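# Carry tube rack through self-closing doors to desk

## Task

Move the tube rack from the counter, through the doors that swing shut by themselves, onto the desk. At the end the rack must stand upright with each tube seated all the way down in a hole, and both doors must be closed. The task fails if the rack or any tube reaches the floor, or if any robot topples or is left leaning. Any number of robots may be used. Finish by releasing the rack and backing the robots away.

## Robot and tools

Robots: r1, r2 and r3 are identical Hello Robot Stretch 4 units, each about 1.6 m tall. Each has an omni-wheel base (rim no more than 0.23 m from the base origin), a lift that rides up a mast, a telescoping arm that reaches forward, a wrist with yaw, pitch and roll, and a two-finger gripper whose steel fingers flex. Each carries rX_head_camera, rX_head_left_camera, rX_head_right_camera and rX_wrist_camera, with X being 1, 2 or 3.

Frames: every robot reports in its own base frame, whose origin is on the floor below the base centre, with x ahead, y to the left and z up. hand_pose is a point between the open fingertips, given in that frame; with all wrist joints at 0 its axes line up with the base axes, and the printed position may be slightly wrong. The odometry frame is where the base frame sat at the start. Because frames are per robot, only images, lidar_m and wrist_depth_mm reveal where robots are relative to one another.

execute_actions: argument "actions" is a list holding one action or nothing (nothing just reports state and images). The action is an object keyed "r1", "r2", "r3"; each robot entry may hold "base", "joints", "pace", "contact_limits", or else only {"end_of_arm": "enable_torque"}, which re-powers wrist or gripper motors that cut out. All motions in one action start together. "base" holds exactly one key, an offset from where the base last reported itself: translate_m (metres, forward positive, -2 to 2), strafe_m (metres sideways, left positive, -2 to 2) or rotate_rad (radians, counter-clockwise from above positive, -3.2 to 3.2). "joints" holds absolute targets: lift_m 0 to 1.2 m; arm_m 0 to 0.55 m of extension; wrist_yaw_rad -1.134 to 4.276 (0 straight ahead, positive turns left, 3.14 tucked back, beyond 3.4 the arm may block it); wrist_pitch_rad -1.117 to 4.259 (0 level, 1.57 pointing down); wrist_roll_rad -1.117 to 4.259 (0 puts the fingers level with each other, positive turns clockwise viewed from behind); gripper_m -0.038 to 0.141 m fingertip gap (negative values press the tips together). Joint targets outside a range get clipped and noted; any other bad value or unknown key rejects the call entirely. "pace" is "slow", "default", "fast" or "max": base up to 0.1/0.3/0.4/0.6 m/s and 1/2/3/4 rad/s, lowered when the lift is high (down to 0.3 m/s and 1 rad/s at lift_m 1.2). "contact_limits" takes {"arm_m": value} from 0 (gentlest) to 0.75 (firmest), 0.5 if omitted. "cameras" lists camera names, or "all"; omitted or null gives all, [] gives none. An action lasts at most 15 s. A robot or joint left out may keep pushing toward an earlier target. If a result reports a stop, later calls in the same reply are skipped.

wait: "seconds" 0 to 10; returns state and images without new commands. zoom_image: "camera" plus "region" [x0, y0, x1, y1] in pixels from the top-left of that camera's latest full image, at most 504 by 504. read_manual: only returns licence text. finished_scene: "scene" is the current scene number; it ends the scene for good, so call it only once the goal holds.

Result lines: joint_positions; base_status and joint_status ("done", "off_target" meaning it rested short and may still push, "contact_stop_at_<key>" meaning it met something, "limit_stop_at_<name>", "time_out", "torque_fault"); after a stop the old target is dropped. on_its_own covers things not commanded this call, and "held at" there is a target, not a position. A contact stop makes lift, arm or wheels slack: a loaded lift can sag and a base can roll. limit_stop_at_tilt means a lean above 6 degrees, with lift, arm and wheels slack until it lessens. limit_stop_at_own_body blocks motion into the robot itself, likely when the gripper points up (pitch below -0.2) and is rolled (roll below -0.4 or above 4). base_odometry counts wheel turns, so slip looks like travel; heading runs -3.142 to 3.142, left positive. A gap above about 0.1 rad between turned_by_wheels and turned_by_imu hints at a hit or slip. base_tilt (degrees, forward and right positive) has a fixed per-robot bias up to about 1.5. motor_effort is percent of maximum, with the peak in brackets; wheel positive means turning right. lidar_m: 12 distances in metres in 30-degree sectors, 1st ahead, counting counter-clockwise (4th left, 7th behind, 10th right); "-" is nothing seen or closer than 0.25 m; it sees from about 0.15 m up, misses glass, clear plastic and thin legs, and sees other robots. wrist_depth_mm: a 7x7 grid from top left, 100 to 2000 mm.

Gripping: command a gap smaller than the object; a smaller value squeezes harder and pulls it toward the wrist. Neither the reading nor "done" confirms a hold; a firm squeeze shows in gripper effort. Raise the lift if tips snag on a surface. To unfold at the start, send lift_m 0.4 with wrist_yaw_rad 0.

Avoid: robots pressing against each other (a base already touching another robot must not drive further; this can end the run); hard collisions; shared carrying, since travel differs by up to about 3 cm per metre and can tip a robot; driving or turning with over 1 kg held and arm_m above 0.2, especially at fast paces; strong pushes or pulls with a high gripper; over 2 kg in a level gripper, which trips a wrist torque fault; letting the rack or tubes drop or touch the floor; the doors closing on their own; loose objects may get nudged occasionally.

Each tool is called after "Emit:" by a JSON object that holds its "name" and its "arguments", one argument or row to a line.

## Session

Emit:
{"name": "execute_actions", "arguments": {
  "actions": []
}}

Scene clock: 0.00 s.
r1.base_odometry: x=+0.000 y=+0.000 heading=+0.000 (m, m, rad; r1's odometry frame)
r1.turned_by_wheels: +0.000 (rad since the last result)
r1.turned_by_imu: +0.000 (rad since the last result)
r1.base_tilt: forward=+0.3 right=-0.3 (deg)
r1.lidar_m: 1.72 1.24 2.79 2.09 1.90 1.67 1.17 1.11 1.14 1.27 1.21 1.27
r1.base_status: not commanded
r1.joint_positions: lift_m=+0.280 arm_m=-0.002 wrist_yaw_rad=+3.170 wrist_pitch_rad=+0.000 wrist_roll_rad=-0.002 gripper_m=+0.057
r1.joint_status: not commanded
r1.motor_effort: lift_m=+17 arm_m=+0 wrist_yaw_rad=+1 wrist_pitch_rad=-5 wrist_roll_rad=+1 gripper_m=-2 wheel_0=+0 wheel_1=+0 wheel_2=+0 (%)
r1.hand_pose: x=-0.1224 y=+0.0791 z=+0.4579 quat_wxyz=(-0.014, +0.000, -0.001, +1.000) (m; r1's base frame)
r1.wrist_depth_mm: - - 133 1397 1576 1863 1661 / - 107 133 1397 1661 1863 1576 / - 114 135 1430 1618 1863 1618 / 138 136 221 1430 1618 1863 1661 / 215 1118 1205 1397 1661 1808 1618 / 215 1098 194 1397 193 1464 1430 / 215 976 1060 - 1078 976 1060
r2.base_odometry: x=+0.000 y=+0.000 heading=+0.000 (m, m, rad; r2's odometry frame)
r2.turned_by_wheels: +0.000 (rad since the last result)
r2.turned_by_imu: +0.000 (rad since the last result)
r2.base_tilt: forward=+0.0 right=-0.2 (deg)
r2.lidar_m: 2.11 2.02 2.07 1.61 1.58 1.36 1.05 1.04 1.12 1.69 2.48 2.67
r2.base_status: not commanded
r2.joint_positions: lift_m=+0.196 arm_m=+0.003 wrist_yaw_rad=+3.077 wrist_pitch_rad=-0.002 wrist_roll_rad=-0.003 gripper_m=+0.057
r2.joint_status: not commanded
r2.motor_effort: lift_m=+19 arm_m=+0 wrist_yaw_rad=+0 wrist_pitch_rad=-5 wrist_roll_rad=-1 gripper_m=-1 wheel_0=+0 wheel_1=+0 wheel_2=+0 (%)
r2.hand_pose: x=-0.1088 y=+0.1058 z=+0.3751 quat_wxyz=(+0.032, +0.001, -0.001, +0.999) (m; r2's base frame)
r2.wrist_depth_mm: - 138 1182 1336 1537 1756 1983 / - 127 1182 1366 1499 1756 1921 / - 128 195 1336 1537 1808 1983 / 122 139 1182 1336 1576 1808 1983 / 991 1078 1160 1308 1537 1756 1983 / 960 1078 202 1281 203 1281 1255 / 878 831 878 - 878 809 891
r3.base_odometry: x=+0.000 y=+0.000 heading=+0.000 (m, m, rad; r3's odometry frame)
r3.turned_by_wheels: +0.000 (rad since the last result)
r3.turned_by_imu: +0.000 (rad since the last result)
r3.base_tilt: forward=-0.7 right=+0.0 (deg)
r3.lidar_m: 1.99 1.96 2.18 1.28 1.23 1.49 1.16 1.15 1.26 1.91 1.36 1.51
r3.base_status: not commanded
r3.joint_positions: lift_m=+0.213 arm_m=-0.002 wrist_yaw_rad=+3.175 wrist_pitch_rad=+0.015 wrist_roll_rad=+0.002 gripper_m=+0.057
r3.joint_status: not commanded
r3.motor_effort: lift_m=+20 arm_m=+0 wrist_yaw_rad=+0 wrist_pitch_rad=-6 wrist_roll_rad=-2 gripper_m=-3 wheel_0=+0 wheel_1=+0 wheel_2=+0 (%)
r3.hand_pose: x=-0.1222 y=+0.0778 z=+0.3868 quat_wxyz=(-0.017, -0.008, +0.001, +1.000) (m; r3's base frame)
r3.wrist_depth_mm: - 140 140 1397 1537 1661 1756 / - - 139 1366 1499 1661 1808 / - 107 139 1397 1464 1661 1808 / - 121 143 1366 1464 1618 1808 / 192 1160 1255 1366 1499 1618 1808 / 211 1182 206 1366 194 1464 1397 / 209 1008 960 111 991 891 991
pictures: r1_head_camera, r1_head_left_camera, r1_head_right_camera, r1_wrist_camera, r2_head_camera, r2_head_left_camera, r2_head_right_camera, r2_wrist_camera, r3_head_camera, r3_head_left_camera, r3_head_right_camera, r3_wrist_camera
Images, in order (width x height): r1_head_camera 420x560, r1_head_left_camera 420x672, r1_head_right_camera 420x672, r1_wrist_camera 616x392, r2_head_camera 420x560, r2_head_left_camera 420x672, r2_head_right_camera 420x672, r2_wrist_camera 616x392, r3_head_camera 420x560, r3_head_left_camera 420x672, r3_head_right_camera 420x672, r3_wrist_camera 616x392.

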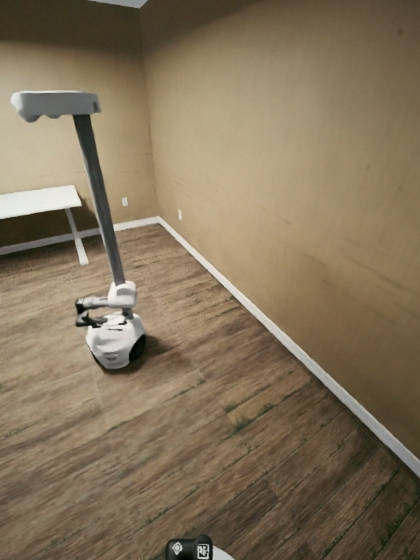

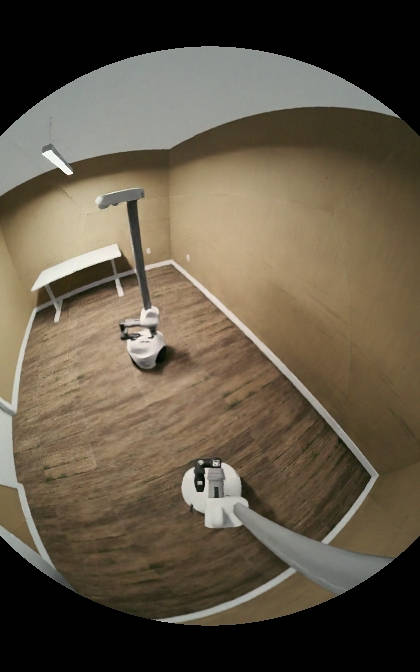

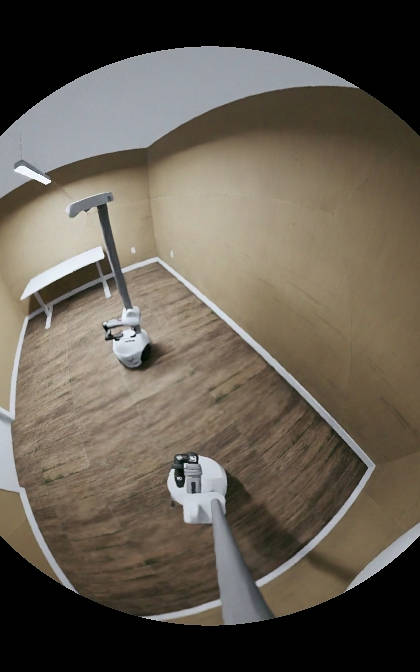

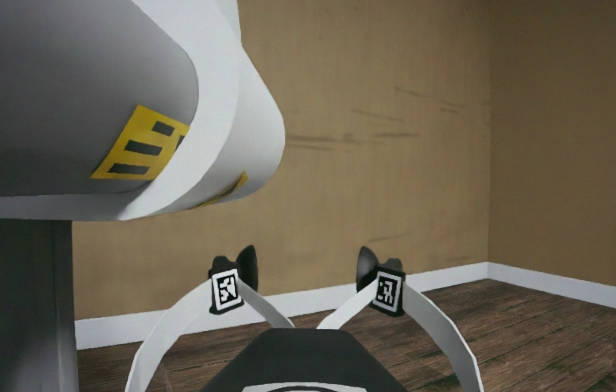

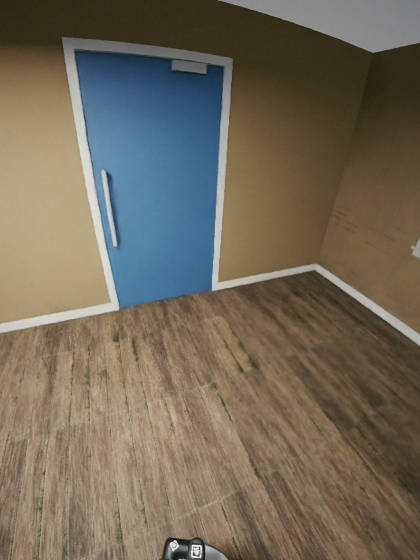

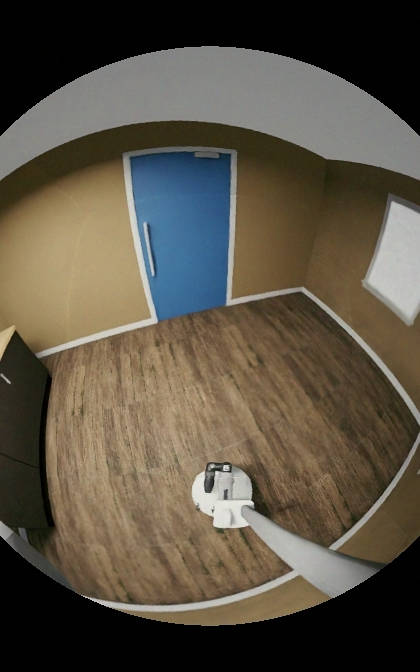

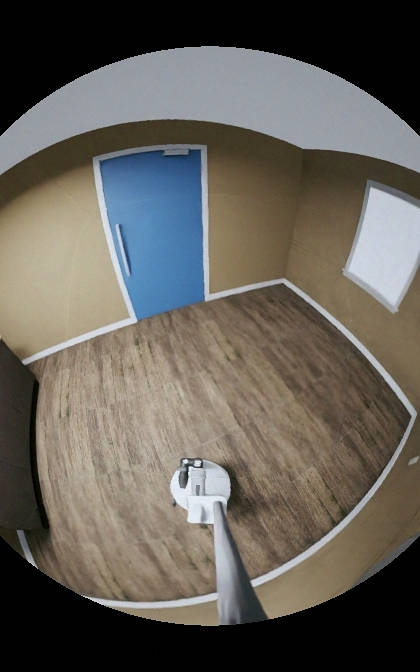

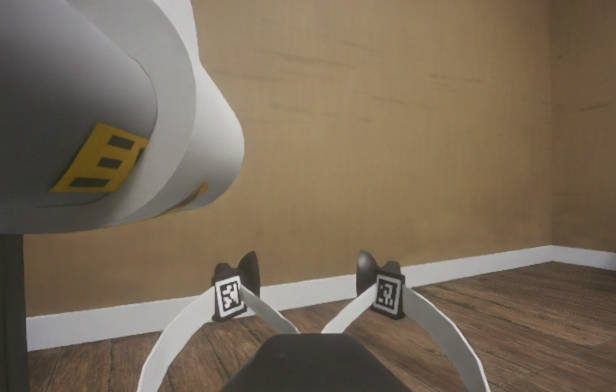

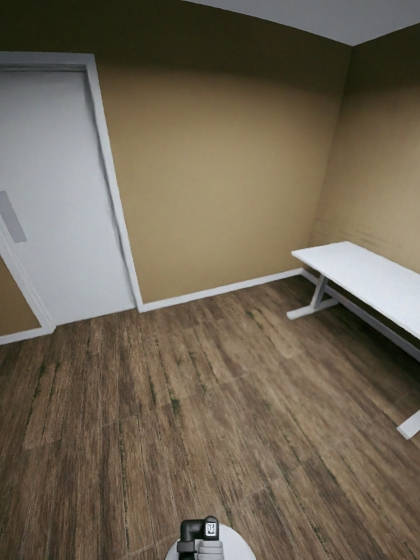

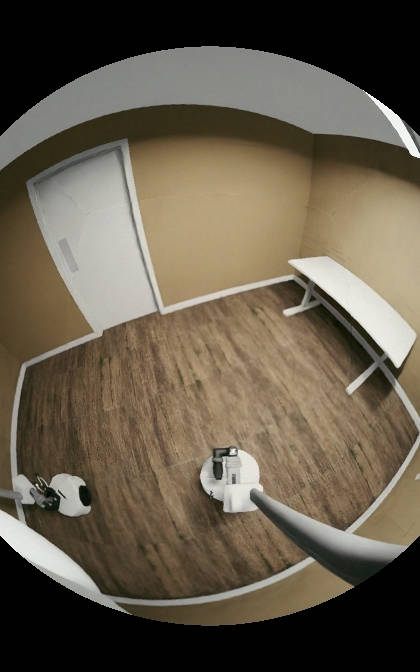

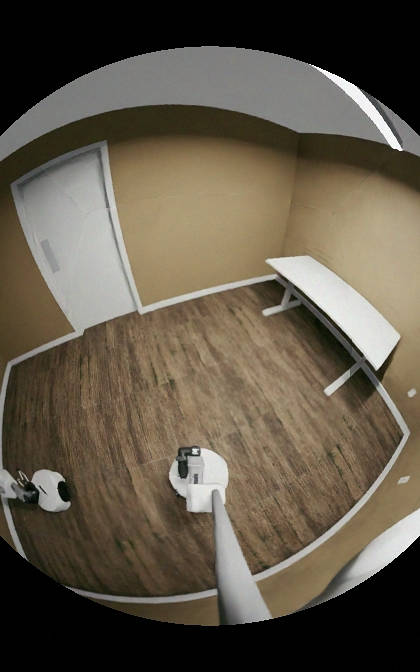

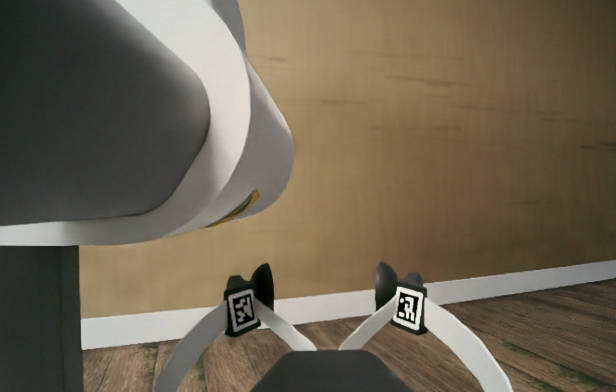

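Emit:
{"name": "execute_actions", "arguments": {
  "actions": [
    {"r2": {"base": {"rotate_rad": 1.87}, "joints": {"lift_m": 0.9, "wrist_yaw_rad": 0}, "pace": "fast"}, "r3": {"base": {"rotate_rad": 0.3}, "pace": "fast"}, "r1": {"base": {"rotate_rad": 2.0}, "pace": "fast"}}
  ],
  "cameras": ["r2_head_camera", "r2_head_left_camera", "r2_wrist_camera", "r3_head_camera", "r3_head_left_camera", "r1_head_camera", "r1_head_left_camera"]
}}

Scene clock: 8.33 s.
r1.base_odometry: x=+0.000 y=+0.000 heading=+2.000 (m, m, rad; r1's odometry frame)
r1.turned_by_wheels: +2.000 (rad since the last result)
r1.turned_by_imu: +2.009 (rad since the last result)
r1.base_tilt: forward=+0.2 right=-0.3 (deg)
r1.lidar_m: 1.89 1.87 1.21 1.10 1.11 1.35 1.22 1.25 1.54 1.22 2.86 2.17
r1.base_status: done
r1.joint_positions: lift_m=+0.280 arm_m=-0.002 wrist_yaw_rad=+3.170 wrist_pitch_rad=+0.000 wrist_roll_rad=-0.002 gripper_m=+0.057
r1.joint_status: not commanded
r1.motor_effort: lift_m=+18(18) arm_m=+0(1) wrist_yaw_rad=+1(2) wrist_pitch_rad=-5(6) wrist_roll_rad=+2(1) gripper_m=-4(3) wheel_0=+0(11) wheel_1=+0(10) wheel_2=+1(14) (%)
r1.hand_pose: x=-0.1224 y=+0.0791 z=+0.4579 quat_wxyz=(-0.014, +0.000, -0.001, +1.000) (m; r1's base frame)
r1.wrist_depth_mm: - - 134 1308 1308 1366 1281 / - 107 134 1336 1366 1397 1281 / - 114 135 1336 1366 1397 1308 / 138 136 222 1336 1366 1397 1308 / 214 1281 1281 1336 1366 1397 1255 / 215 1281 193 1336 193 1366 1229 / 214 976 1060 - 1078 960 1042
r2.base_odometry: x=+0.000 y=+0.000 heading=+1.870 (m, m, rad; r2's odometry frame)
r2.turned_by_wheels: +1.870 (rad since the last result)
r2.turned_by_imu: +1.860 (rad since the last result)
r2.base_tilt: forward=+0.0 right=-0.2 (deg)
r2.lidar_m: 1.58 1.68 1.14 1.04 1.06 1.37 2.50 2.56 2.26 2.01 2.10 1.74
r2.base_status: done
r2.joint_positions: lift_m=+0.900 arm_m=+0.003 wrist_yaw_rad=+0.000 wrist_pitch_rad=-0.002 wrist_roll_rad=-0.003 gripper_m=+0.057
r2.joint_status: all done
r2.motor_effort: lift_m=+21(22) arm_m=+0(0) wrist_yaw_rad=-3(9) wrist_pitch_rad=-4(5) wrist_roll_rad=-1(1) gripper_m=+0(2) wheel_0=-1(8) wheel_1=+1(8) wheel_2=+1(9) (%)
r2.hand_pose: x=+0.4620 y=-0.0873 z=+1.0785 quat_wxyz=(+1.000, -0.001, -0.001, +0.000) (m; r2's base frame)
r2.wrist_depth_mm: 1921 1921 1983 - - - - / 1808 1863 1983 - - - - / 1863 1983 1983 - - - - / 1756 1921 1983 - - - - / 1863 1983 1336 1397 1464 1499 1537 / 1863 1983 202 1397 203 1464 1537 / 1863 1983 1366 - 1464 1464 1537
r3.base_odometry: x=+0.000 y=+0.000 heading=+0.300 (m, m, rad; r3's odometry frame)
r3.turned_by_wheels: +0.300 (rad since the last result)
r3.turned_by_imu: +0.302 (rad since the last result)
r3.base_tilt: forward=-0.7 right=+0.0 (deg)
r3.lidar_m: 1.95 2.10 2.59 1.23 1.80 1.22 1.14 1.16 1.51 1.37 1.40 1.81
r3.base_status: done
r3.joint_positions: lift_m=+0.213 arm_m=-0.002 wrist_yaw_rad=+3.175 wrist_pitch_rad=+0.015 wrist_roll_rad=+0.002 gripper_m=+0.057
r3.joint_status: not commanded
r3.motor_effort: lift_m=+19(20) arm_m=+0(0) wrist_yaw_rad=+1(2) wrist_pitch_rad=-5(5) wrist_roll_rad=-3(4) gripper_m=-2(4) wheel_0=-1(6) wheel_1=+0(8) wheel_2=+0(5) (%)
r3.hand_pose: x=-0.1222 y=+0.0778 z=+0.3868 quat_wxyz=(-0.017, -0.008, +0.001, +1.000) (m; r3's base frame)
r3.wrist_depth_mm: - 140 140 1281 1308 1308 1308 / - - 138 1281 1308 1281 1281 / - 107 138 1281 1281 1308 1308 / - 121 143 1308 1281 1281 1308 / 192 1281 1281 1281 1281 1308 1308 / 211 1255 205 1281 193 1281 1281 / 209 1025 931 111 991 904 976
pictures: r1_head_camera, r1_head_left_camera, r2_head_camera, r2_head_left_camera, r2_wrist_camera, r3_head_camera, r3_head_left_camera
Images, in order (width x height): r1_head_camera 420x560, r1_head_left_camera 420x672, r2_head_camera 420x560, r2_head_left_camera 420x672, r2_wrist_camera 616x392, r3_head_camera 420x560, r3_head_left_camera 420x672.

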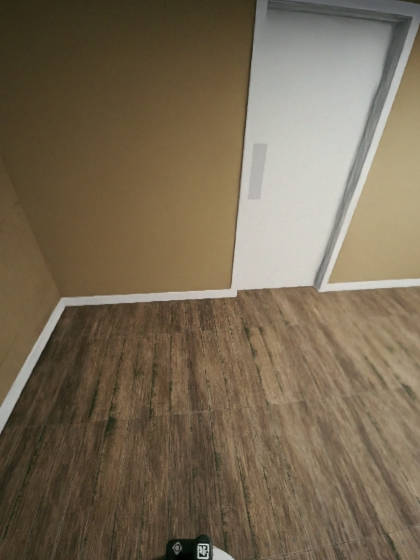

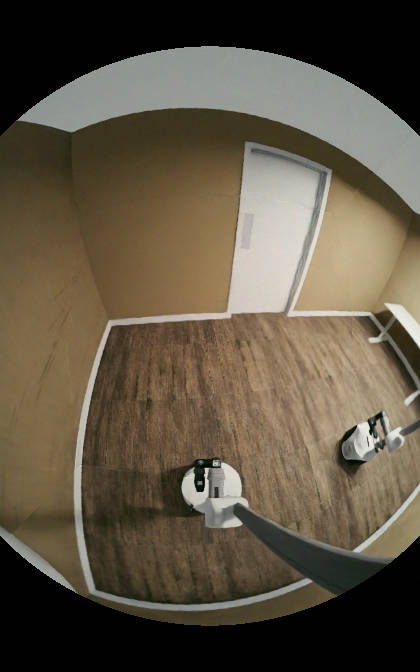

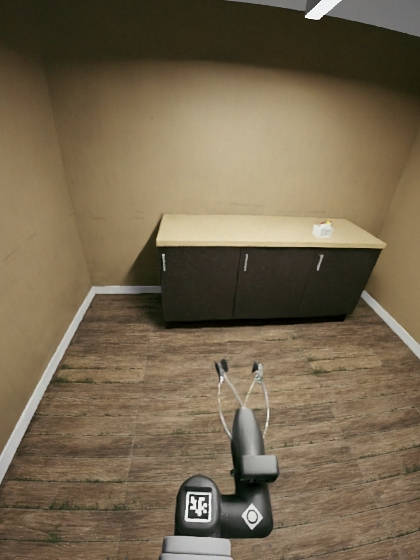

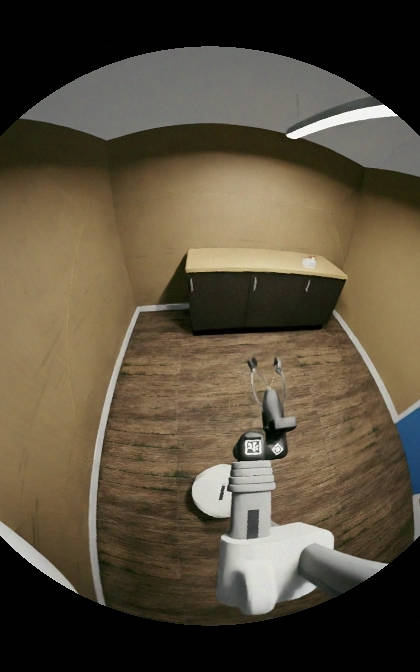

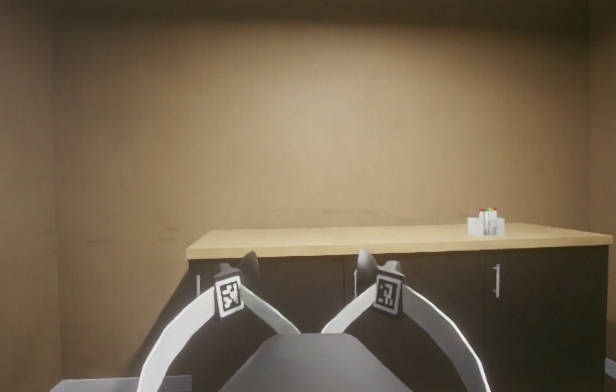

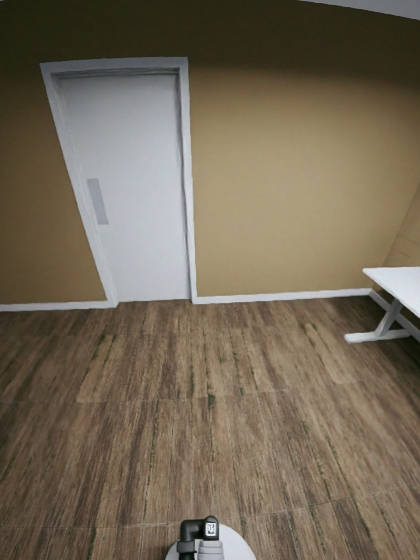

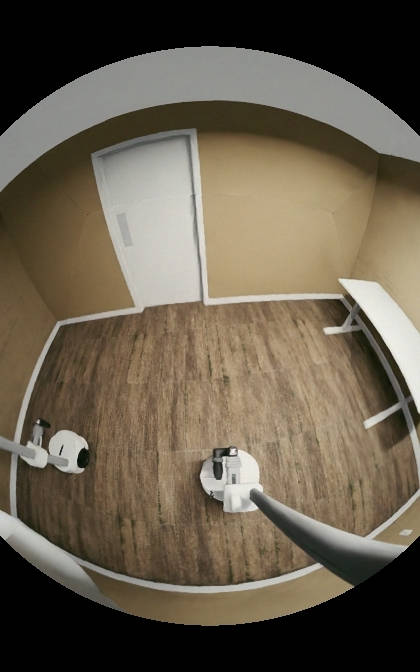

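Emit:
{"name": "execute_actions", "arguments": {
  "actions": [
    {"r2": {"base": {"rotate_rad": 0.12}, "pace": "fast"}, "r3": {"base": {"rotate_rad": 0.04}, "pace": "fast"}, "r1": {"base": {"rotate_rad": 0.12}, "pace": "fast"}}
  ],
  "cameras": []
}}

Emit:
{"name": "execute_actions", "arguments": {
  "actions": [
    {"r2": {"base": {"strafe_m": -1.1}, "pace": "fast"}, "r3": {"base": {"translate_m": 1.2}, "pace": "fast"}}
  ],
  "cameras": []
}}

Emit:
{"name": "execute_actions", "arguments": {
  "actions": [
    {"r2": {"base": {"translate_m": 0.7}, "pace": "fast"}, "r3": {"base": {"strafe_m": 0.55}, "pace": "fast"}, "r1": {"base": {"strafe_m": -0.9}, "pace": "fast"}}
  ],
  "cameras": ["r2_head_camera", "r2_wrist_camera", "r3_head_camera", "r3_head_left_camera", "r1_head_camera"]
}}

Scene clock: 36.50 s.
r1.base_odometry: x=+0.000 y=+0.000 heading=+2.120 (m, m, rad; r1's odometry frame)
r1.turned_by_wheels: +0.120 (rad since the last result)
r1.turned_by_imu: +0.119 (rad since the last result)
r1.base_tilt: forward=+0.4 right=-0.4 (deg)
r1.lidar_m: 1.87 1.61 1.17 1.11 1.14 1.31 1.22 1.27 1.73 1.24 2.72 2.05
r1.base_status: done
r1.joint_positions: lift_m=+0.280 arm_m=-0.002 wrist_yaw_rad=+3.170 wrist_pitch_rad=+0.000 wrist_roll_rad=-0.002 gripper_m=+0.057
r1.joint_status: not commanded
r1.motor_effort: lift_m=+17(18) arm_m=+0(1) wrist_yaw_rad=-1(0) wrist_pitch_rad=-4(7) wrist_roll_rad=-1(1) gripper_m=-1(1) wheel_0=-2(5) wheel_1=-2(9) wheel_2=-1(9) (%)
r1.hand_pose: x=-0.1224 y=+0.0791 z=+0.4579 quat_wxyz=(-0.014, +0.000, -0.001, +1.000) (m; r1's base frame)
r1.wrist_depth_mm: - - 133 1336 1308 1308 1281 / - 107 134 1308 1336 1308 1281 / - 114 135 1336 1308 1281 1281 / 138 136 221 1308 1281 1308 1308 / 214 1336 1336 1308 1308 1308 1308 / 214 1366 194 1308 193 1336 1308 / 214 960 1078 - 1078 960 1060
r2.base_odometry: x=+0.000 y=+0.000 heading=+1.990 (m, m, rad; r2's odometry frame)
r2.turned_by_wheels: +0.120 (rad since the last result)
r2.turned_by_imu: +0.120 (rad since the last result)
r2.base_tilt: forward=+0.0 right=-0.2 (deg)
r2.lidar_m: 1.58 1.48 1.10 1.04 1.11 1.53 2.50 2.63 2.17 2.00 2.17 1.65
r2.base_status: done
r2.joint_positions: lift_m=+0.900 arm_m=+0.003 wrist_yaw_rad=+0.000 wrist_pitch_rad=-0.002 wrist_roll_rad=-0.003 gripper_m=+0.057
r2.joint_status: not commanded
r2.motor_effort: lift_m=+21(21) arm_m=-1(0) wrist_yaw_rad=-2(2) wrist_pitch_rad=-5(6) wrist_roll_rad=+0(1) gripper_m=-3(5) wheel_0=-1(8) wheel_1=+1(6) wheel_2=+0(5) (%)
r2.hand_pose: x=+0.4620 y=-0.0873 z=+1.0785 quat_wxyz=(+1.000, -0.001, -0.001, +0.000) (m; r2's base frame)
r2.wrist_depth_mm: 1537 - - 1983 - 1983 1983 / 1537 - - - - 1983 1921 / 1537 - - - - - 1983 / 1499 - - - - 1983 1983 / 1499 - - 1397 1397 1397 1366 / 1499 - 201 1366 203 1397 1397 / 1537 1921 - - 1366 1366 1397
r3.base_odometry: x=+0.000 y=+0.000 heading=+0.340 (m, m, rad; r3's odometry frame)
r3.turned_by_wheels: +0.040 (rad since the last result)
r3.turned_by_imu: +0.041 (rad since the last result)
r3.base_tilt: forward=-0.8 right=-0.1 (deg)
r3.lidar_m: 1.96 2.12 2.69 1.24 1.71 1.21 1.14 1.19 1.57 1.35 1.40 1.88
r3.base_status: done
r3.joint_positions: lift_m=+0.213 arm_m=-0.002 wrist_yaw_rad=+3.175 wrist_pitch_rad=+0.015 wrist_roll_rad=+0.002 gripper_m=+0.057
r3.joint_status: not commanded
r3.motor_effort: lift_m=+19(20) arm_m=+0(0) wrist_yaw_rad=+1(0) wrist_pitch_rad=-6(5) wrist_roll_rad=-1(2) gripper_m=-5(1) wheel_0=+0(4) wheel_1=+1(4) wheel_2=+0(4) (%)
r3.hand_pose: x=-0.1222 y=+0.0778 z=+0.3868 quat_wxyz=(-0.017, -0.008, +0.001, +1.000) (m; r3's base frame)
r3.wrist_depth_mm: - 140 139 1281 1281 1281 1255 / - - 139 1281 1308 1281 1281 / - 107 138 1255 1281 1255 1255 / - 121 143 1281 1281 1281 1255 / 193 1308 1281 1281 1281 1255 1255 / 211 1308 206 1229 193 1281 1229 / 209 1042 946 111 1008 904 991
pictures: none
No camera images: the call's "cameras" was empty. Leave "cameras" out to get every camera's image.

Scene clock: 40.87 s.
r1.base_odometry: x=+0.000 y=+0.000 heading=+2.120 (m, m, rad; r1's odometry frame)
r1.turned_by_wheels: +0.000 (rad since the last result)
r1.turned_by_imu: -0.002 (rad since the last result)
r1.base_tilt: forward=+0.2 right=-0.3 (deg)
r1.lidar_m: 1.89 1.60 1.16 1.11 1.15 1.29 1.21 1.29 1.72 2.82 1.65 2.06
r1.base_status: not commanded
r1.joint_positions: lift_m=+0.280 arm_m=-0.002 wrist_yaw_rad=+3.170 wrist_pitch_rad=+0.000 wrist_roll_rad=-0.002 gripper_m=+0.057
r1.joint_status: not commanded
r1.motor_effort: lift_m=+18(18) arm_m=+0(0) wrist_yaw_rad=+0(1) wrist_pitch_rad=-5(7) wrist_roll_rad=+1(0) gripper_m=-3(1) wheel_0=-2(2) wheel_1=-2(1) wheel_2=-1(1) (%)
r1.hand_pose: x=-0.1224 y=+0.0791 z=+0.4579 quat_wxyz=(-0.014, +0.000, -0.001, +1.000) (m; r1's base frame)
r1.wrist_depth_mm: - - 134 1281 1255 1255 1281 / - 107 134 1308 1308 1308 1281 / - 114 135 1308 1308 1308 1281 / 138 136 221 1308 1308 1308 1281 / 213 1336 1336 1281 1308 1308 1336 / 215 1336 195 1308 193 1308 1308 / 214 946 1060 - 1078 946 1060
r2.base_odometry: x=+1.005 y=+0.448 heading=+1.990 (m, m, rad; r2's odometry frame)
r2.turned_by_wheels: +0.000 (rad since the last result)
r2.turned_by_imu: +0.002 (rad since the last result)
r2.base_tilt: forward=+0.0 right=-0.2 (deg)
r2.lidar_m: 1.56 1.64 2.22 2.15 2.25 2.63 2.52 1.37 1.02 0.92 1.03 1.42
r2.base_status: done
r2.joint_positions: lift_m=+0.900 arm_m=+0.003 wrist_yaw_rad=+0.000 wrist_pitch_rad=-0.002 wrist_roll_rad=-0.003 gripper_m=+0.057
r2.joint_status: not commanded
r2.motor_effort: lift_m=+21(21) arm_m=+0(1) wrist_yaw_rad=-2(3) wrist_pitch_rad=-5(5) wrist_roll_rad=+0(0) gripper_m=-1(1) wheel_0=-1(11) wheel_1=+1(10) wheel_2=+1(0) (%)
r2.hand_pose: x=+0.4620 y=-0.0874 z=+1.0785 quat_wxyz=(+1.000, -0.001, -0.001, +0.000) (m; r2's base frame)
r2.wrist_depth_mm: - - 1921 1921 1983 1863 1336 / - - 1983 - 1983 1863 1281 / - - - 1921 1983 1863 1281 / - - - - - 1921 1308 / 1430 1397 1397 1397 1499 1863 1281 / 1397 1397 202 1397 202 1808 1281 / 1430 1397 1366 - 1366 1661 1308
r3.base_odometry: x=+1.131 y=+0.400 heading=+0.340 (m, m, rad; r3's odometry frame)
r3.turned_by_wheels: +0.000 (rad since the last result)
r3.turned_by_imu: +0.003 (rad since the last result)
r3.base_tilt: forward=-0.6 right=+0.0 (deg)
r3.lidar_m: 0.75 0.88 1.16 2.59 1.67 1.82 2.35 2.41 1.41 1.32 1.15 0.81
r3.base_status: done
r3.joint_positions: lift_m=+0.213 arm_m=-0.002 wrist_yaw_rad=+3.175 wrist_pitch_rad=+0.015 wrist_roll_rad=+0.002 gripper_m=+0.057
r3.joint_status: not commanded
r3.motor_effort: lift_m=+20(20) arm_m=+0(0) wrist_yaw_rad=+1(1) wrist_pitch_rad=-5(6) wrist_roll_rad=-1(1) gripper_m=-3(3) wheel_0=-1(6) wheel_1=-1(8) wheel_2=+0(12) (%)
r3.hand_pose: x=-0.1222 y=+0.0778 z=+0.3868 quat_wxyz=(-0.017, -0.008, +0.001, +1.000) (m; r3's base frame)
r3.wrist_depth_mm: - 140 140 - - - - / - - 138 - - - - / - 107 138 - - - - / - 121 142 - - - - / 193 - - - - - - / 211 1537 205 1537 193 1464 1430 / 208 1008 946 111 991 891 1008
pictures: none
No camera images: the call's "cameras" was empty. Leave "cameras" out to get every camera's image.

Scene clock: 44.27 s.
r1.base_odometry: x=+0.768 y=+0.470 heading=+2.120 (m, m, rad; r1's odometry frame)
r1.turned_by_wheels: +0.000 (rad since the last result)
r1.turned_by_imu: -0.001 (rad since the last result)
r1.base_tilt: forward=+0.3 right=-0.2 (deg)
r1.lidar_m: 0.95 1.97 2.10 2.00 1.77 1.28 1.20 1.26 1.69 1.92 2.00 1.98
r1.base_status: done
r1.joint_positions: lift_m=+0.280 arm_m=-0.002 wrist_yaw_rad=+3.170 wrist_pitch_rad=+0.000 wrist_roll_rad=-0.002 gripper_m=+0.057
r1.joint_status: not commanded
r1.motor_effort: lift_m=+18(18) arm_m=+0(0) wrist_yaw_rad=+1(1) wrist_pitch_rad=-6(8) wrist_roll_rad=+1(1) gripper_m=-3(4) wheel_0=-1(13) wheel_1=+0(15) wheel_2=+0(3) (%)
r1.hand_pose: x=-0.1224 y=+0.0791 z=+0.4579 quat_wxyz=(-0.014, +0.000, -0.001, +1.000) (m; r1's base frame)
r1.wrist_depth_mm: - - 133 1281 1281 1255 1281 / - 107 134 1281 1281 1255 1255 / - 114 135 1308 1281 1308 1281 / 138 136 222 1308 1281 1308 1281 / 215 1336 1336 1308 1308 1308 1308 / 215 1308 194 1308 193 1308 1281 / 215 960 1042 - 1078 960 1042
r2.base_odometry: x=+0.720 y=+1.087 heading=+1.990 (m, m, rad; r2's odometry frame)
r2.turned_by_wheels: +0.000 (rad since the last result)
r2.turned_by_imu: +0.001 (rad since the last result)
r2.base_tilt: forward=+0.0 right=-0.2 (deg)
r2.lidar_m: 0.87 0.91 1.26 2.12 2.24 3.08 3.27 1.42 1.03 0.98 1.00 0.91
r2.base_status: done
r2.joint_positions: lift_m=+0.900 arm_m=+0.003 wrist_yaw_rad=+0.000 wrist_pitch_rad=-0.002 wrist_roll_rad=-0.003 gripper_m=+0.057
r2.joint_status: not commanded
r2.motor_effort: lift_m=+21(21) arm_m=+0(1) wrist_yaw_rad=-1(2) wrist_pitch_rad=-5(6) wrist_roll_rad=-1(1) gripper_m=-2(3) wheel_0=+1(7) wheel_1=+1(6) wheel_2=+0(10) (%)
r2.hand_pose: x=+0.4620 y=-0.0874 z=+1.0785 quat_wxyz=(+1.000, -0.001, -0.001, +0.000) (m; r2's base frame)
r2.wrist_depth_mm: 1281 1281 1308 1281 1255 1281 1255 / 1308 1336 1281 1281 1255 1281 1229 / 1308 1281 1308 1281 1281 1281 1281 / 1336 1281 1281 1281 1255 1281 1281 / 1308 1281 1336 1229 1205 1281 1281 / 691 676 201 661 202 676 1255 / 683 683 691 - 676 676 1281
r3.base_odometry: x=+0.948 y=+0.919 heading=+0.340 (m, m, rad; r3's odometry frame)
r3.turned_by_wheels: +0.000 (rad since the last result)
r3.turned_by_imu: +0.002 (rad since the last result)
r3.base_tilt: forward=-0.7 right=+0.0 (deg)
r3.lidar_m: 0.83 0.85 1.01 2.07 2.15 2.52 0.95 2.45 1.99 1.85 1.12 0.84
r3.base_status: done
r3.joint_positions: lift_m=+0.213 arm_m=-0.002 wrist_yaw_rad=+3.175 wrist_pitch_rad=+0.015 wrist_roll_rad=+0.002 gripper_m=+0.057
r3.joint_status: not commanded
r3.motor_effort: lift_m=+20(20) arm_m=+0(0) wrist_yaw_rad=+2(2) wrist_pitch_rad=-6(6) wrist_roll_rad=+0(2) gripper_m=-2(4) wheel_0=+1(10) wheel_1=-1(11) wheel_2=+1(0) (%)
r3.hand_pose: x=-0.1222 y=+0.0778 z=+0.3868 quat_wxyz=(-0.017, -0.008, +0.001, +1.000) (m; r3's base frame)
r3.wrist_depth_mm: - 140 140 - - - - / - - 138 - - - - / - 107 138 - - - - / - 121 143 1308 - - - / 191 - - - - - - / 211 1576 206 1078 193 1464 1430 / 210 1008 946 111 976 904 991
pictures: r1_head_camera, r2_head_camera, r2_wrist_camera, r3_head_camera, r3_head_left_camera
Images, in order (width x height): r1_head_camera 420x560, r2_head_camera 420x560, r2_wrist_camera 616x392, r3_head_camera 420x560, r3_head_left_camera 420x672.

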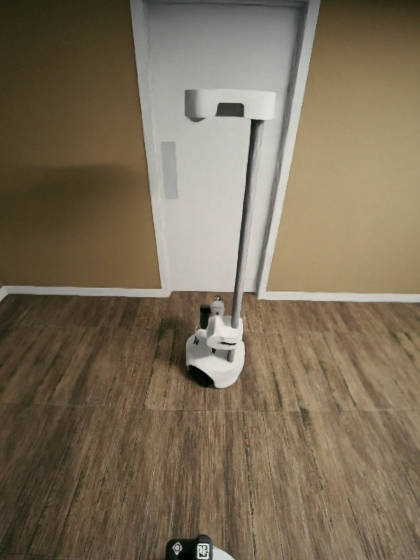

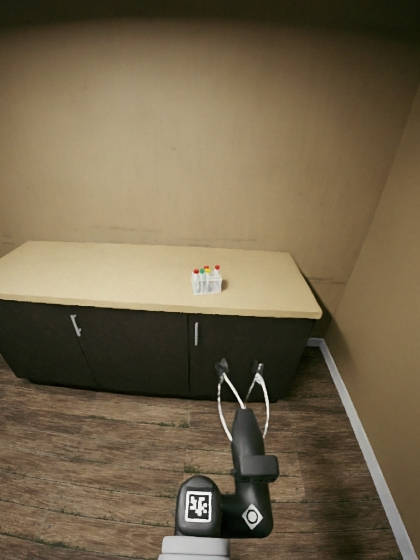

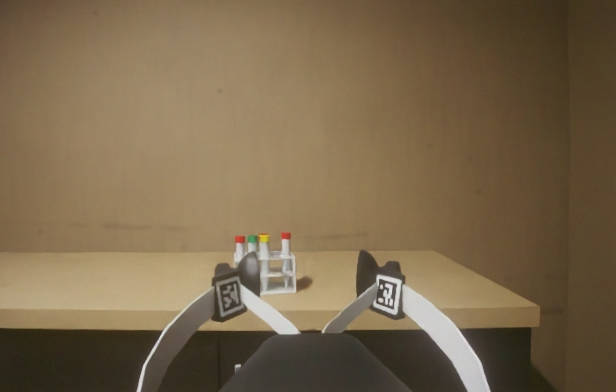

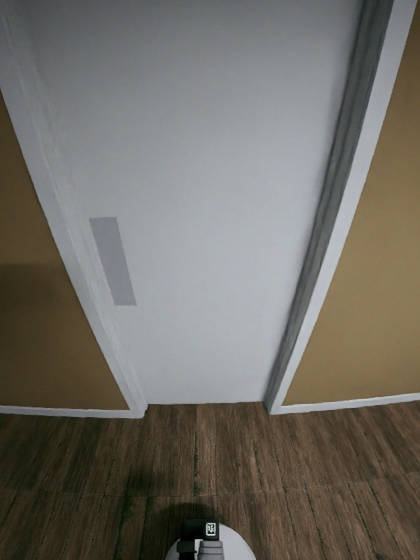

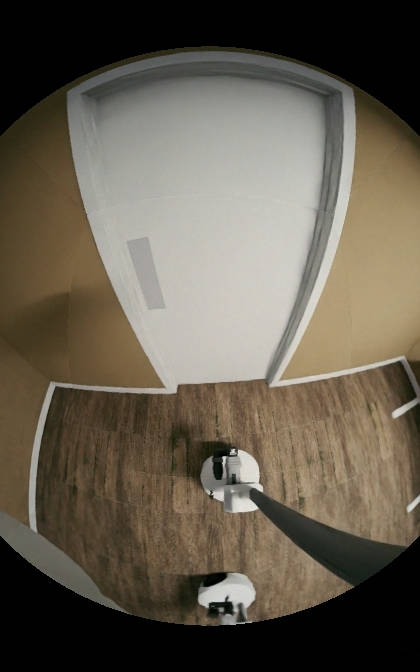

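Emit:
{"name": "zoom_image", "arguments": {
  "camera": "r2_wrist_camera",
  "region": [200, 215, 340, 315]
}}

Emit:
{"name": "zoom_image", "arguments": {
  "camera": "r2_head_camera",
  "region": [170, 250, 250, 310]
}}

Region (200, 215, 340, 315) of r2_wrist_camera's 616x392 image, scaled by 3.600; it fills the top 360 rows of this view, and the rest is white.

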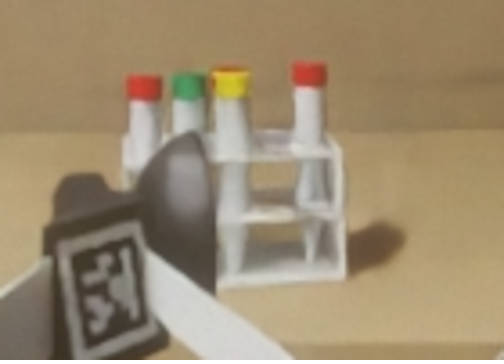

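Region (170, 250, 250, 310) of r2_head_camera's 420x560 image, scaled by 6.300, with more detail than that image has; it fills the top 378 rows of this view, and the rest is white.

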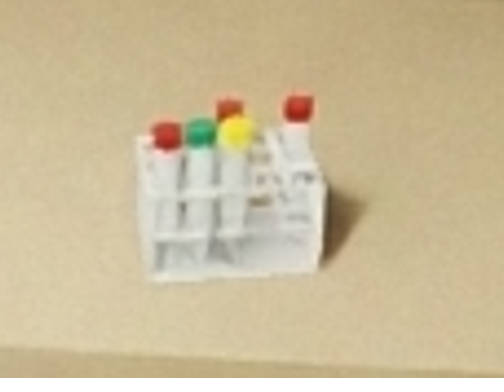

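Emit:
{"name": "execute_actions", "arguments": {
  "actions": [
    {"r2": {"base": {"rotate_rad": 0.15}, "joints": {"gripper_m": 0.141, "lift_m": 0.82}, "pace": "fast"}, "r3": {"base": {"translate_m": 0.55}, "pace": "fast"}}
  ],
  "cameras": []
}}

Emit:
{"name": "execute_actions", "arguments": {
  "actions": [
    {"r2": {"base": {"strafe_m": -0.06}, "joints": {"arm_m": 0.3}, "pace": "fast"}, "r3": {"base": {"strafe_m": 0.08}, "pace": "default"}}
  ],
  "cameras": ["r2_head_camera", "r2_wrist_camera", "r3_head_left_camera"]
}}

Scene clock: 85.60 s.
r1.base_odometry: x=+0.768 y=+0.470 heading=+2.120 (m, m, rad; r1's odometry frame)
r1.turned_by_wheels: +0.000 (rad since the last result)
r1.turned_by_imu: -0.002 (rad since the last result)
r1.base_tilt: forward=+0.3 right=-0.3 (deg)
r1.lidar_m: 1.49 1.99 2.11 2.00 1.79 1.26 1.20 1.27 1.69 1.89 2.00 1.98
r1.base_status: not commanded
r1.joint_positions: lift_m=+0.280 arm_m=-0.002 wrist_yaw_rad=+3.170 wrist_pitch_rad=+0.000 wrist_roll_rad=-0.002 gripper_m=+0.057
r1.joint_status: not commanded
r1.motor_effort: lift_m=+18(18) arm_m=+0(0) wrist_yaw_rad=+2(1) wrist_pitch_rad=-5(5) wrist_roll_rad=+2(1) gripper_m=-2(2) wheel_0=-1(1) wheel_1=+0(0) wheel_2=+0(0) (%)
r1.hand_pose: x=-0.1224 y=+0.0791 z=+0.4579 quat_wxyz=(-0.014, +0.000, -0.001, +1.000) (m; r1's base frame)
r1.wrist_depth_mm: - - 134 1308 1308 1281 1281 / - 107 133 1281 1281 1281 1255 / - 114 135 1308 1308 1281 1281 / 138 136 221 1308 1281 1308 1281 / 215 1366 1308 1308 1308 1308 1281 / 214 1308 195 1308 193 1308 1281 / 214 960 1060 - 1078 960 1060
r2.base_odometry: x=+0.720 y=+1.087 heading=+2.140 (m, m, rad; r2's odometry frame)
r2.turned_by_wheels: +0.150 (rad since the last result)
r2.turned_by_imu: +0.150 (rad since the last result)
r2.base_tilt: forward=+0.0 right=-0.3 (deg)
r2.lidar_m: 0.84 0.97 1.51 2.13 2.37 3.27 2.40 1.18 0.99 0.97 1.11 0.89
r2.base_status: done
r2.joint_positions: lift_m=+0.820 arm_m=+0.003 wrist_yaw_rad=+0.000 wrist_pitch_rad=-0.001 wrist_roll_rad=-0.003 gripper_m=+0.141
r2.joint_status: all done
r2.motor_effort: lift_m=+17(18) arm_m=-1(1) wrist_yaw_rad=-1(2) wrist_pitch_rad=-5(5) wrist_roll_rad=-1(1) gripper_m=+0(2) wheel_0=-1(7) wheel_1=+1(5) wheel_2=-2(6) (%)
r2.hand_pose: x=+0.4620 y=-0.0874 z=+0.9988 quat_wxyz=(+1.000, -0.001, -0.001, +0.000) (m; r2's base frame)
r2.wrist_depth_mm: 1430 1430 1366 1308 1229 1182 1138 / 1464 1397 1397 1281 1229 1182 1160 / 1499 1430 1336 1308 1255 1205 1160 / 1464 1430 1336 1308 1229 1205 1160 / 831 820 798 741 778 768 842 / 768 732 707 668 647 615 603 / 778 750 707 - 640 627 609
r3.base_odometry: x=+1.467 y=+1.102 heading=+0.340 (m, m, rad; r3's odometry frame)
r3.turned_by_wheels: +0.000 (rad since the last result)
r3.turned_by_imu: +0.002 (rad since the last result)
r3.base_tilt: forward=-0.7 right=+0.0 (deg)
r3.lidar_m: 0.26 0.27 0.39 0.69 2.15 2.87 1.50 3.02 1.97 0.96 0.42 0.28
r3.base_status: done
r3.joint_positions: lift_m=+0.213 arm_m=-0.002 wrist_yaw_rad=+3.175 wrist_pitch_rad=+0.015 wrist_roll_rad=+0.002 gripper_m=+0.057
r3.joint_status: not commanded
r3.motor_effort: lift_m=+20(20) arm_m=+0(0) wrist_yaw_rad=+1(0) wrist_pitch_rad=-5(6) wrist_roll_rad=-3(2) gripper_m=-3(2) wheel_0=+0(6) wheel_1=+0(7) wheel_2=+1(10) (%)
r3.hand_pose: x=-0.1222 y=+0.0778 z=+0.3868 quat_wxyz=(-0.017, -0.008, +0.001, +1.000) (m; r3's base frame)
r3.wrist_depth_mm: - 140 140 - - - - / - - 139 - - - - / - 107 138 - - - - / - 121 143 - - - - / 193 - - 1756 - - - / 211 1576 206 1499 194 1464 1430 / 210 1008 946 111 991 891 991
pictures: none
No camera images: the call's "cameras" was empty. Leave "cameras" out to get every camera's image.

Scene clock: 87.30 s.
r1.base_odometry: x=+0.768 y=+0.470 heading=+2.120 (m, m, rad; r1's odometry frame)
r1.turned_by_wheels: +0.000 (rad since the last result)
r1.turned_by_imu: -0.001 (rad since the last result)
r1.base_tilt: forward=+0.4 right=-0.3 (deg)
r1.lidar_m: 1.49 1.97 2.10 2.00 1.78 1.29 1.21 1.27 1.69 1.92 1.97 1.99
r1.base_status: not commanded
r1.joint_positions: lift_m=+0.280 arm_m=-0.002 wrist_yaw_rad=+3.170 wrist_pitch_rad=+0.000 wrist_roll_rad=-0.002 gripper_m=+0.057
r1.joint_status: not commanded
r1.motor_effort: lift_m=+17(18) arm_m=+0(0) wrist_yaw_rad=+0(1) wrist_pitch_rad=-5(5) wrist_roll_rad=+1(2) gripper_m=-2(2) wheel_0=-1(1) wheel_1=+0(0) wheel_2=+0(0) (%)
r1.hand_pose: x=-0.1224 y=+0.0791 z=+0.4579 quat_wxyz=(-0.014, +0.000, -0.001, +1.000) (m; r1's base frame)
r1.wrist_depth_mm: - - 133 1281 1308 1281 1255 / - 107 134 1336 1308 1255 1255 / - 114 135 1308 1281 1308 1255 / 138 136 222 1308 1308 1281 1255 / 214 1336 1336 1336 1281 1308 1308 / 214 1308 194 1336 193 1308 1336 / 214 960 1078 - 1060 976 1042
r2.base_odometry: x=+0.770 y=+1.120 heading=+2.140 (m, m, rad; r2's odometry frame)
r2.turned_by_wheels: +0.000 (rad since the last result)
r2.turned_by_imu: +0.001 (rad since the last result)
r2.base_tilt: forward=+0.0 right=-0.2 (deg)
r2.lidar_m: 0.86 0.94 1.47 2.20 2.43 3.24 2.35 1.13 0.94 0.91 1.04 0.86
r2.base_status: done
r2.joint_positions: lift_m=+0.820 arm_m=+0.299 wrist_yaw_rad=+0.000 wrist_pitch_rad=-0.002 wrist_roll_rad=-0.003 gripper_m=+0.141
r2.joint_status: all done
r2.motor_effort: lift_m=+17(17) arm_m=+6(7) wrist_yaw_rad=-2(0) wrist_pitch_rad=-5(5) wrist_roll_rad=+0(1) gripper_m=+0(2) wheel_0=-1(8) wheel_1=+2(9) wheel_2=-1(1) (%)
r2.hand_pose: x=+0.7584 y=-0.0874 z=+0.9988 quat_wxyz=(+1.000, -0.001, -0.001, +0.000) (m; r2's base frame)
r2.wrist_depth_mm: 1118 1078 1042 991 946 917 866 / 1138 1098 1025 976 960 904 866 / 1138 1098 1042 991 960 917 878 / 1138 1078 1042 991 960 917 891 / 798 798 788 452 768 750 809 / 421 384 364 424 353 349 402 / 415 399 366 - 330 322 312
r3.base_odometry: x=+1.440 y=+1.178 heading=+0.340 (m, m, rad; r3's odometry frame)
r3.turned_by_wheels: +0.000 (rad since the last result)
r3.turned_by_imu: +0.000 (rad since the last result)
r3.base_tilt: forward=-0.7 right=+0.0 (deg)
r3.lidar_m: 0.26 0.28 0.39 0.67 2.10 2.77 1.51 3.02 2.06 0.92 0.42 0.28
r3.base_status: done
r3.joint_positions: lift_m=+0.213 arm_m=-0.002 wrist_yaw_rad=+3.175 wrist_pitch_rad=+0.015 wrist_roll_rad=+0.002 gripper_m=+0.057
r3.joint_status: not commanded
r3.motor_effort: lift_m=+20(20) arm_m=+0(0) wrist_yaw_rad=+2(2) wrist_pitch_rad=-5(7) wrist_roll_rad=+0(1) gripper_m=-3(4) wheel_0=+0(10) wheel_1=-1(8) wheel_2=+1(1) (%)
r3.hand_pose: x=-0.1222 y=+0.0778 z=+0.3868 quat_wxyz=(-0.017, -0.008, +0.001, +1.000) (m; r3's base frame)
r3.wrist_depth_mm: - 140 140 - - - - / - - 139 - - - - / - 107 138 - - - - / - 121 143 - - - - / 192 - - 1661 - - - / 211 1576 205 1499 194 1464 1430 / 209 1025 946 111 976 904 976
pictures: r2_head_camera, r2_wrist_camera, r3_head_left_camera
Images, in order (width x height): r2_head_camera 420x560, r2_wrist_camera 616x392, r3_head_left_camera 420x672.

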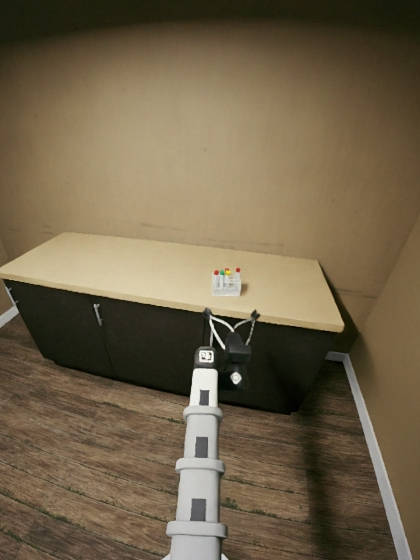

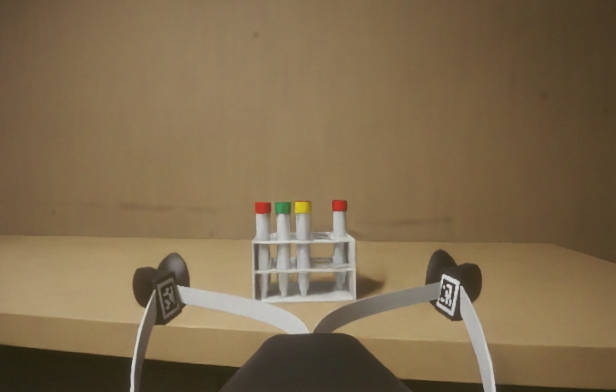

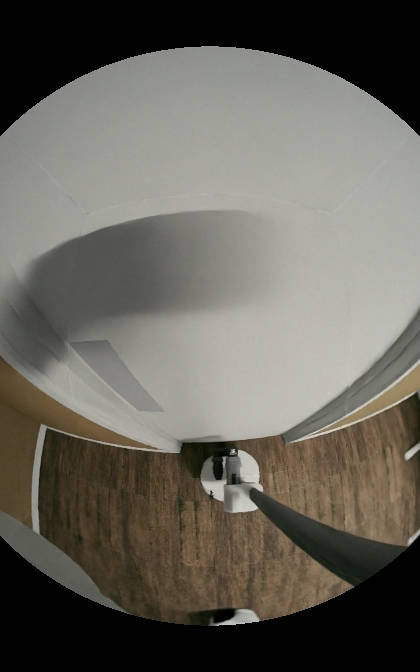

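Emit:
{"name": "execute_actions", "arguments": {
  "actions": [
    {"r2": {"base": {"translate_m": 0.17}, "joints": {"wrist_pitch_rad": 0.2, "lift_m": 0.857}, "pace": "slow"}, "r3": {"base": {"translate_m": 0.3}, "pace": "slow"}, "r1": {"base": {"translate_m": 0.6}, "pace": "default"}}
  ],
  "cameras": ["r2_head_camera", "r2_wrist_camera", "r3_head_left_camera", "r3_head_camera"]
}}

Scene clock: 119.87 s.
r1.base_odometry: x=+0.455 y=+0.981 heading=+2.120 (m, m, rad; r1's odometry frame)
r1.turned_by_wheels: +0.000 (rad since the last result)
r1.turned_by_imu: -0.005 (rad since the last result)
r1.base_tilt: forward=+0.4 right=-0.3 (deg)
r1.lidar_m: 1.19 1.37 1.84 2.01 2.09 1.89 1.80 1.87 2.02 1.90 1.91 1.40
r1.base_status: done
r1.joint_positions: lift_m=+0.280 arm_m=-0.002 wrist_yaw_rad=+3.170 wrist_pitch_rad=+0.000 wrist_roll_rad=-0.002 gripper_m=+0.057
r1.joint_status: not commanded
r1.motor_effort: lift_m=+17(17) arm_m=+0(0) wrist_yaw_rad=+1(2) wrist_pitch_rad=-4(5) wrist_roll_rad=+0(1) gripper_m=-2(3) wheel_0=+2(12) wheel_1=+2(3) wheel_2=-2(16) (%)
r1.hand_pose: x=-0.1224 y=+0.0791 z=+0.4579 quat_wxyz=(-0.014, +0.000, -0.001, +1.000) (m; r1's base frame)
r1.wrist_depth_mm: - - 134 1808 1863 1808 1808 / - 107 134 1808 1863 1863 1863 / - 114 135 1808 1863 1863 1808 / 138 136 222 1863 1863 1863 1863 / 214 1921 1863 1921 1863 1863 1863 / 214 1430 194 1464 193 1499 1464 / 213 960 1060 - 1078 960 1042
r2.base_odometry: x=+0.679 y=+1.263 heading=+2.140 (m, m, rad; r2's odometry frame)
r2.turned_by_wheels: +0.000 (rad since the last result)
r2.turned_by_imu: +0.002 (rad since the last result)
r2.base_tilt: forward=+0.0 right=-0.3 (deg)
r2.lidar_m: 0.69 0.76 1.22 2.18 2.41 3.40 2.46 1.21 0.94 0.95 1.06 0.70
r2.base_status: done
r2.joint_positions: lift_m=+0.857 arm_m=+0.299 wrist_yaw_rad=+0.000 wrist_pitch_rad=+0.202 wrist_roll_rad=-0.003 gripper_m=+0.141
r2.joint_status: all done
r2.motor_effort: lift_m=+22(22) arm_m=+6(6) wrist_yaw_rad=-2(1) wrist_pitch_rad=-4(8) wrist_roll_rad=+0(2) gripper_m=+3(2) wheel_0=+1(5) wheel_1=+0(3) wheel_2=-2(5) (%)
r2.hand_pose: x=+0.7525 y=-0.0874 z=+0.9771 quat_wxyz=(+0.995, -0.001, +0.101, +0.000) (m; r2's base frame)
r2.wrist_depth_mm: 866 820 788 759 723 699 683 / 878 854 820 788 750 732 699 / 917 878 842 809 768 750 723 / 750 732 574 312 715 715 732 / 439 439 283 285 402 430 427 / 310 278 279 290 279 277 303 / 240 241 241 - 240 228 236
r3.base_odometry: x=+1.722 y=+1.278 heading=+0.340 (m, m, rad; r3's odometry frame)
r3.turned_by_wheels: +0.000 (rad since the last result)
r3.turned_by_imu: +0.006 (rad since the last result)
r3.base_tilt: forward=-0.7 right=+0.0 (deg)
r3.lidar_m: 0.25 0.27 1.03 0.36 0.37 2.79 1.21 3.31 2.05 0.31 0.25 -
r3.base_status: done
r3.joint_positions: lift_m=+0.213 arm_m=-0.002 wrist_yaw_rad=+3.175 wrist_pitch_rad=+0.015 wrist_roll_rad=+0.002 gripper_m=+0.057
r3.joint_status: not commanded
r3.motor_effort: lift_m=+20(20) arm_m=+0(0) wrist_yaw_rad=+1(3) wrist_pitch_rad=-5(5) wrist_roll_rad=-2(1) gripper_m=-4(2) wheel_0=+10(19) wheel_1=+4(17) wheel_2=-17(22) (%)
r3.hand_pose: x=-0.1222 y=+0.0778 z=+0.3868 quat_wxyz=(-0.017, -0.008, +0.001, +1.000) (m; r3's base frame)
r3.wrist_depth_mm: - 140 140 - - - - / - - 138 - - - - / - 107 138 - - - - / - 121 143 1618 - - - / 192 - - 1618 - - - / 211 1537 205 1366 194 1464 1430 / 209 1025 946 111 991 904 960
pictures: r2_head_camera, r2_wrist_camera, r3_head_camera, r3_head_left_camera
Images, in order (width x height): r2_head_camera 420x560, r2_wrist_camera 616x392, r3_head_camera 420x560, r3_head_left_camera 420x672.

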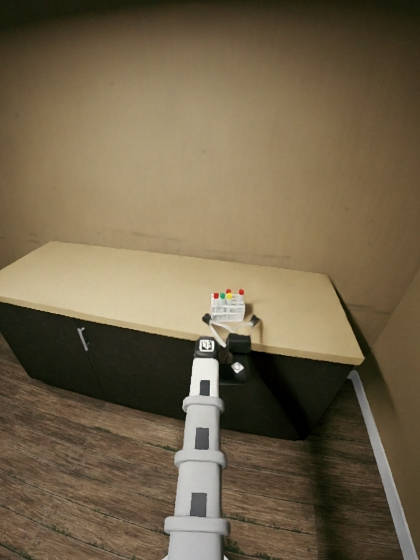

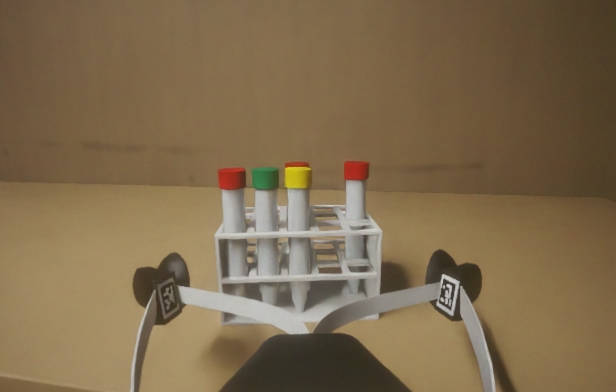

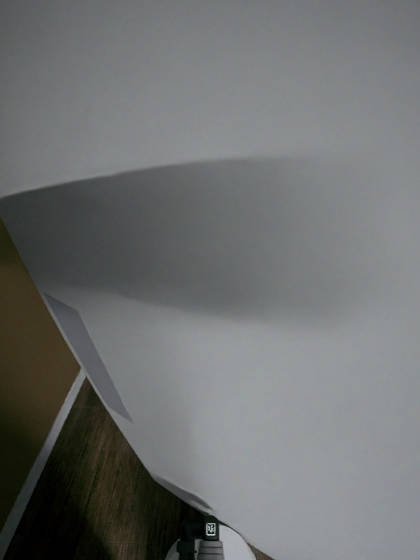

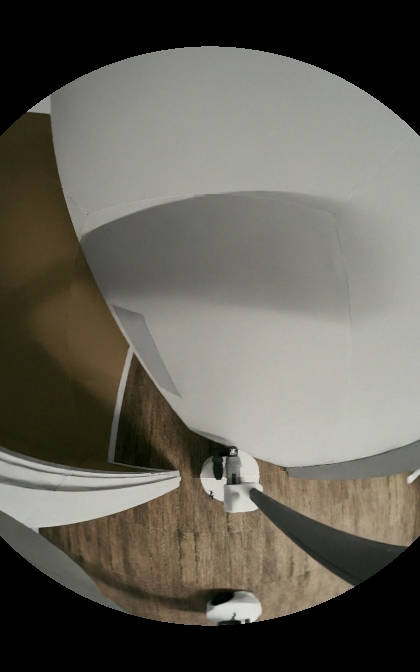

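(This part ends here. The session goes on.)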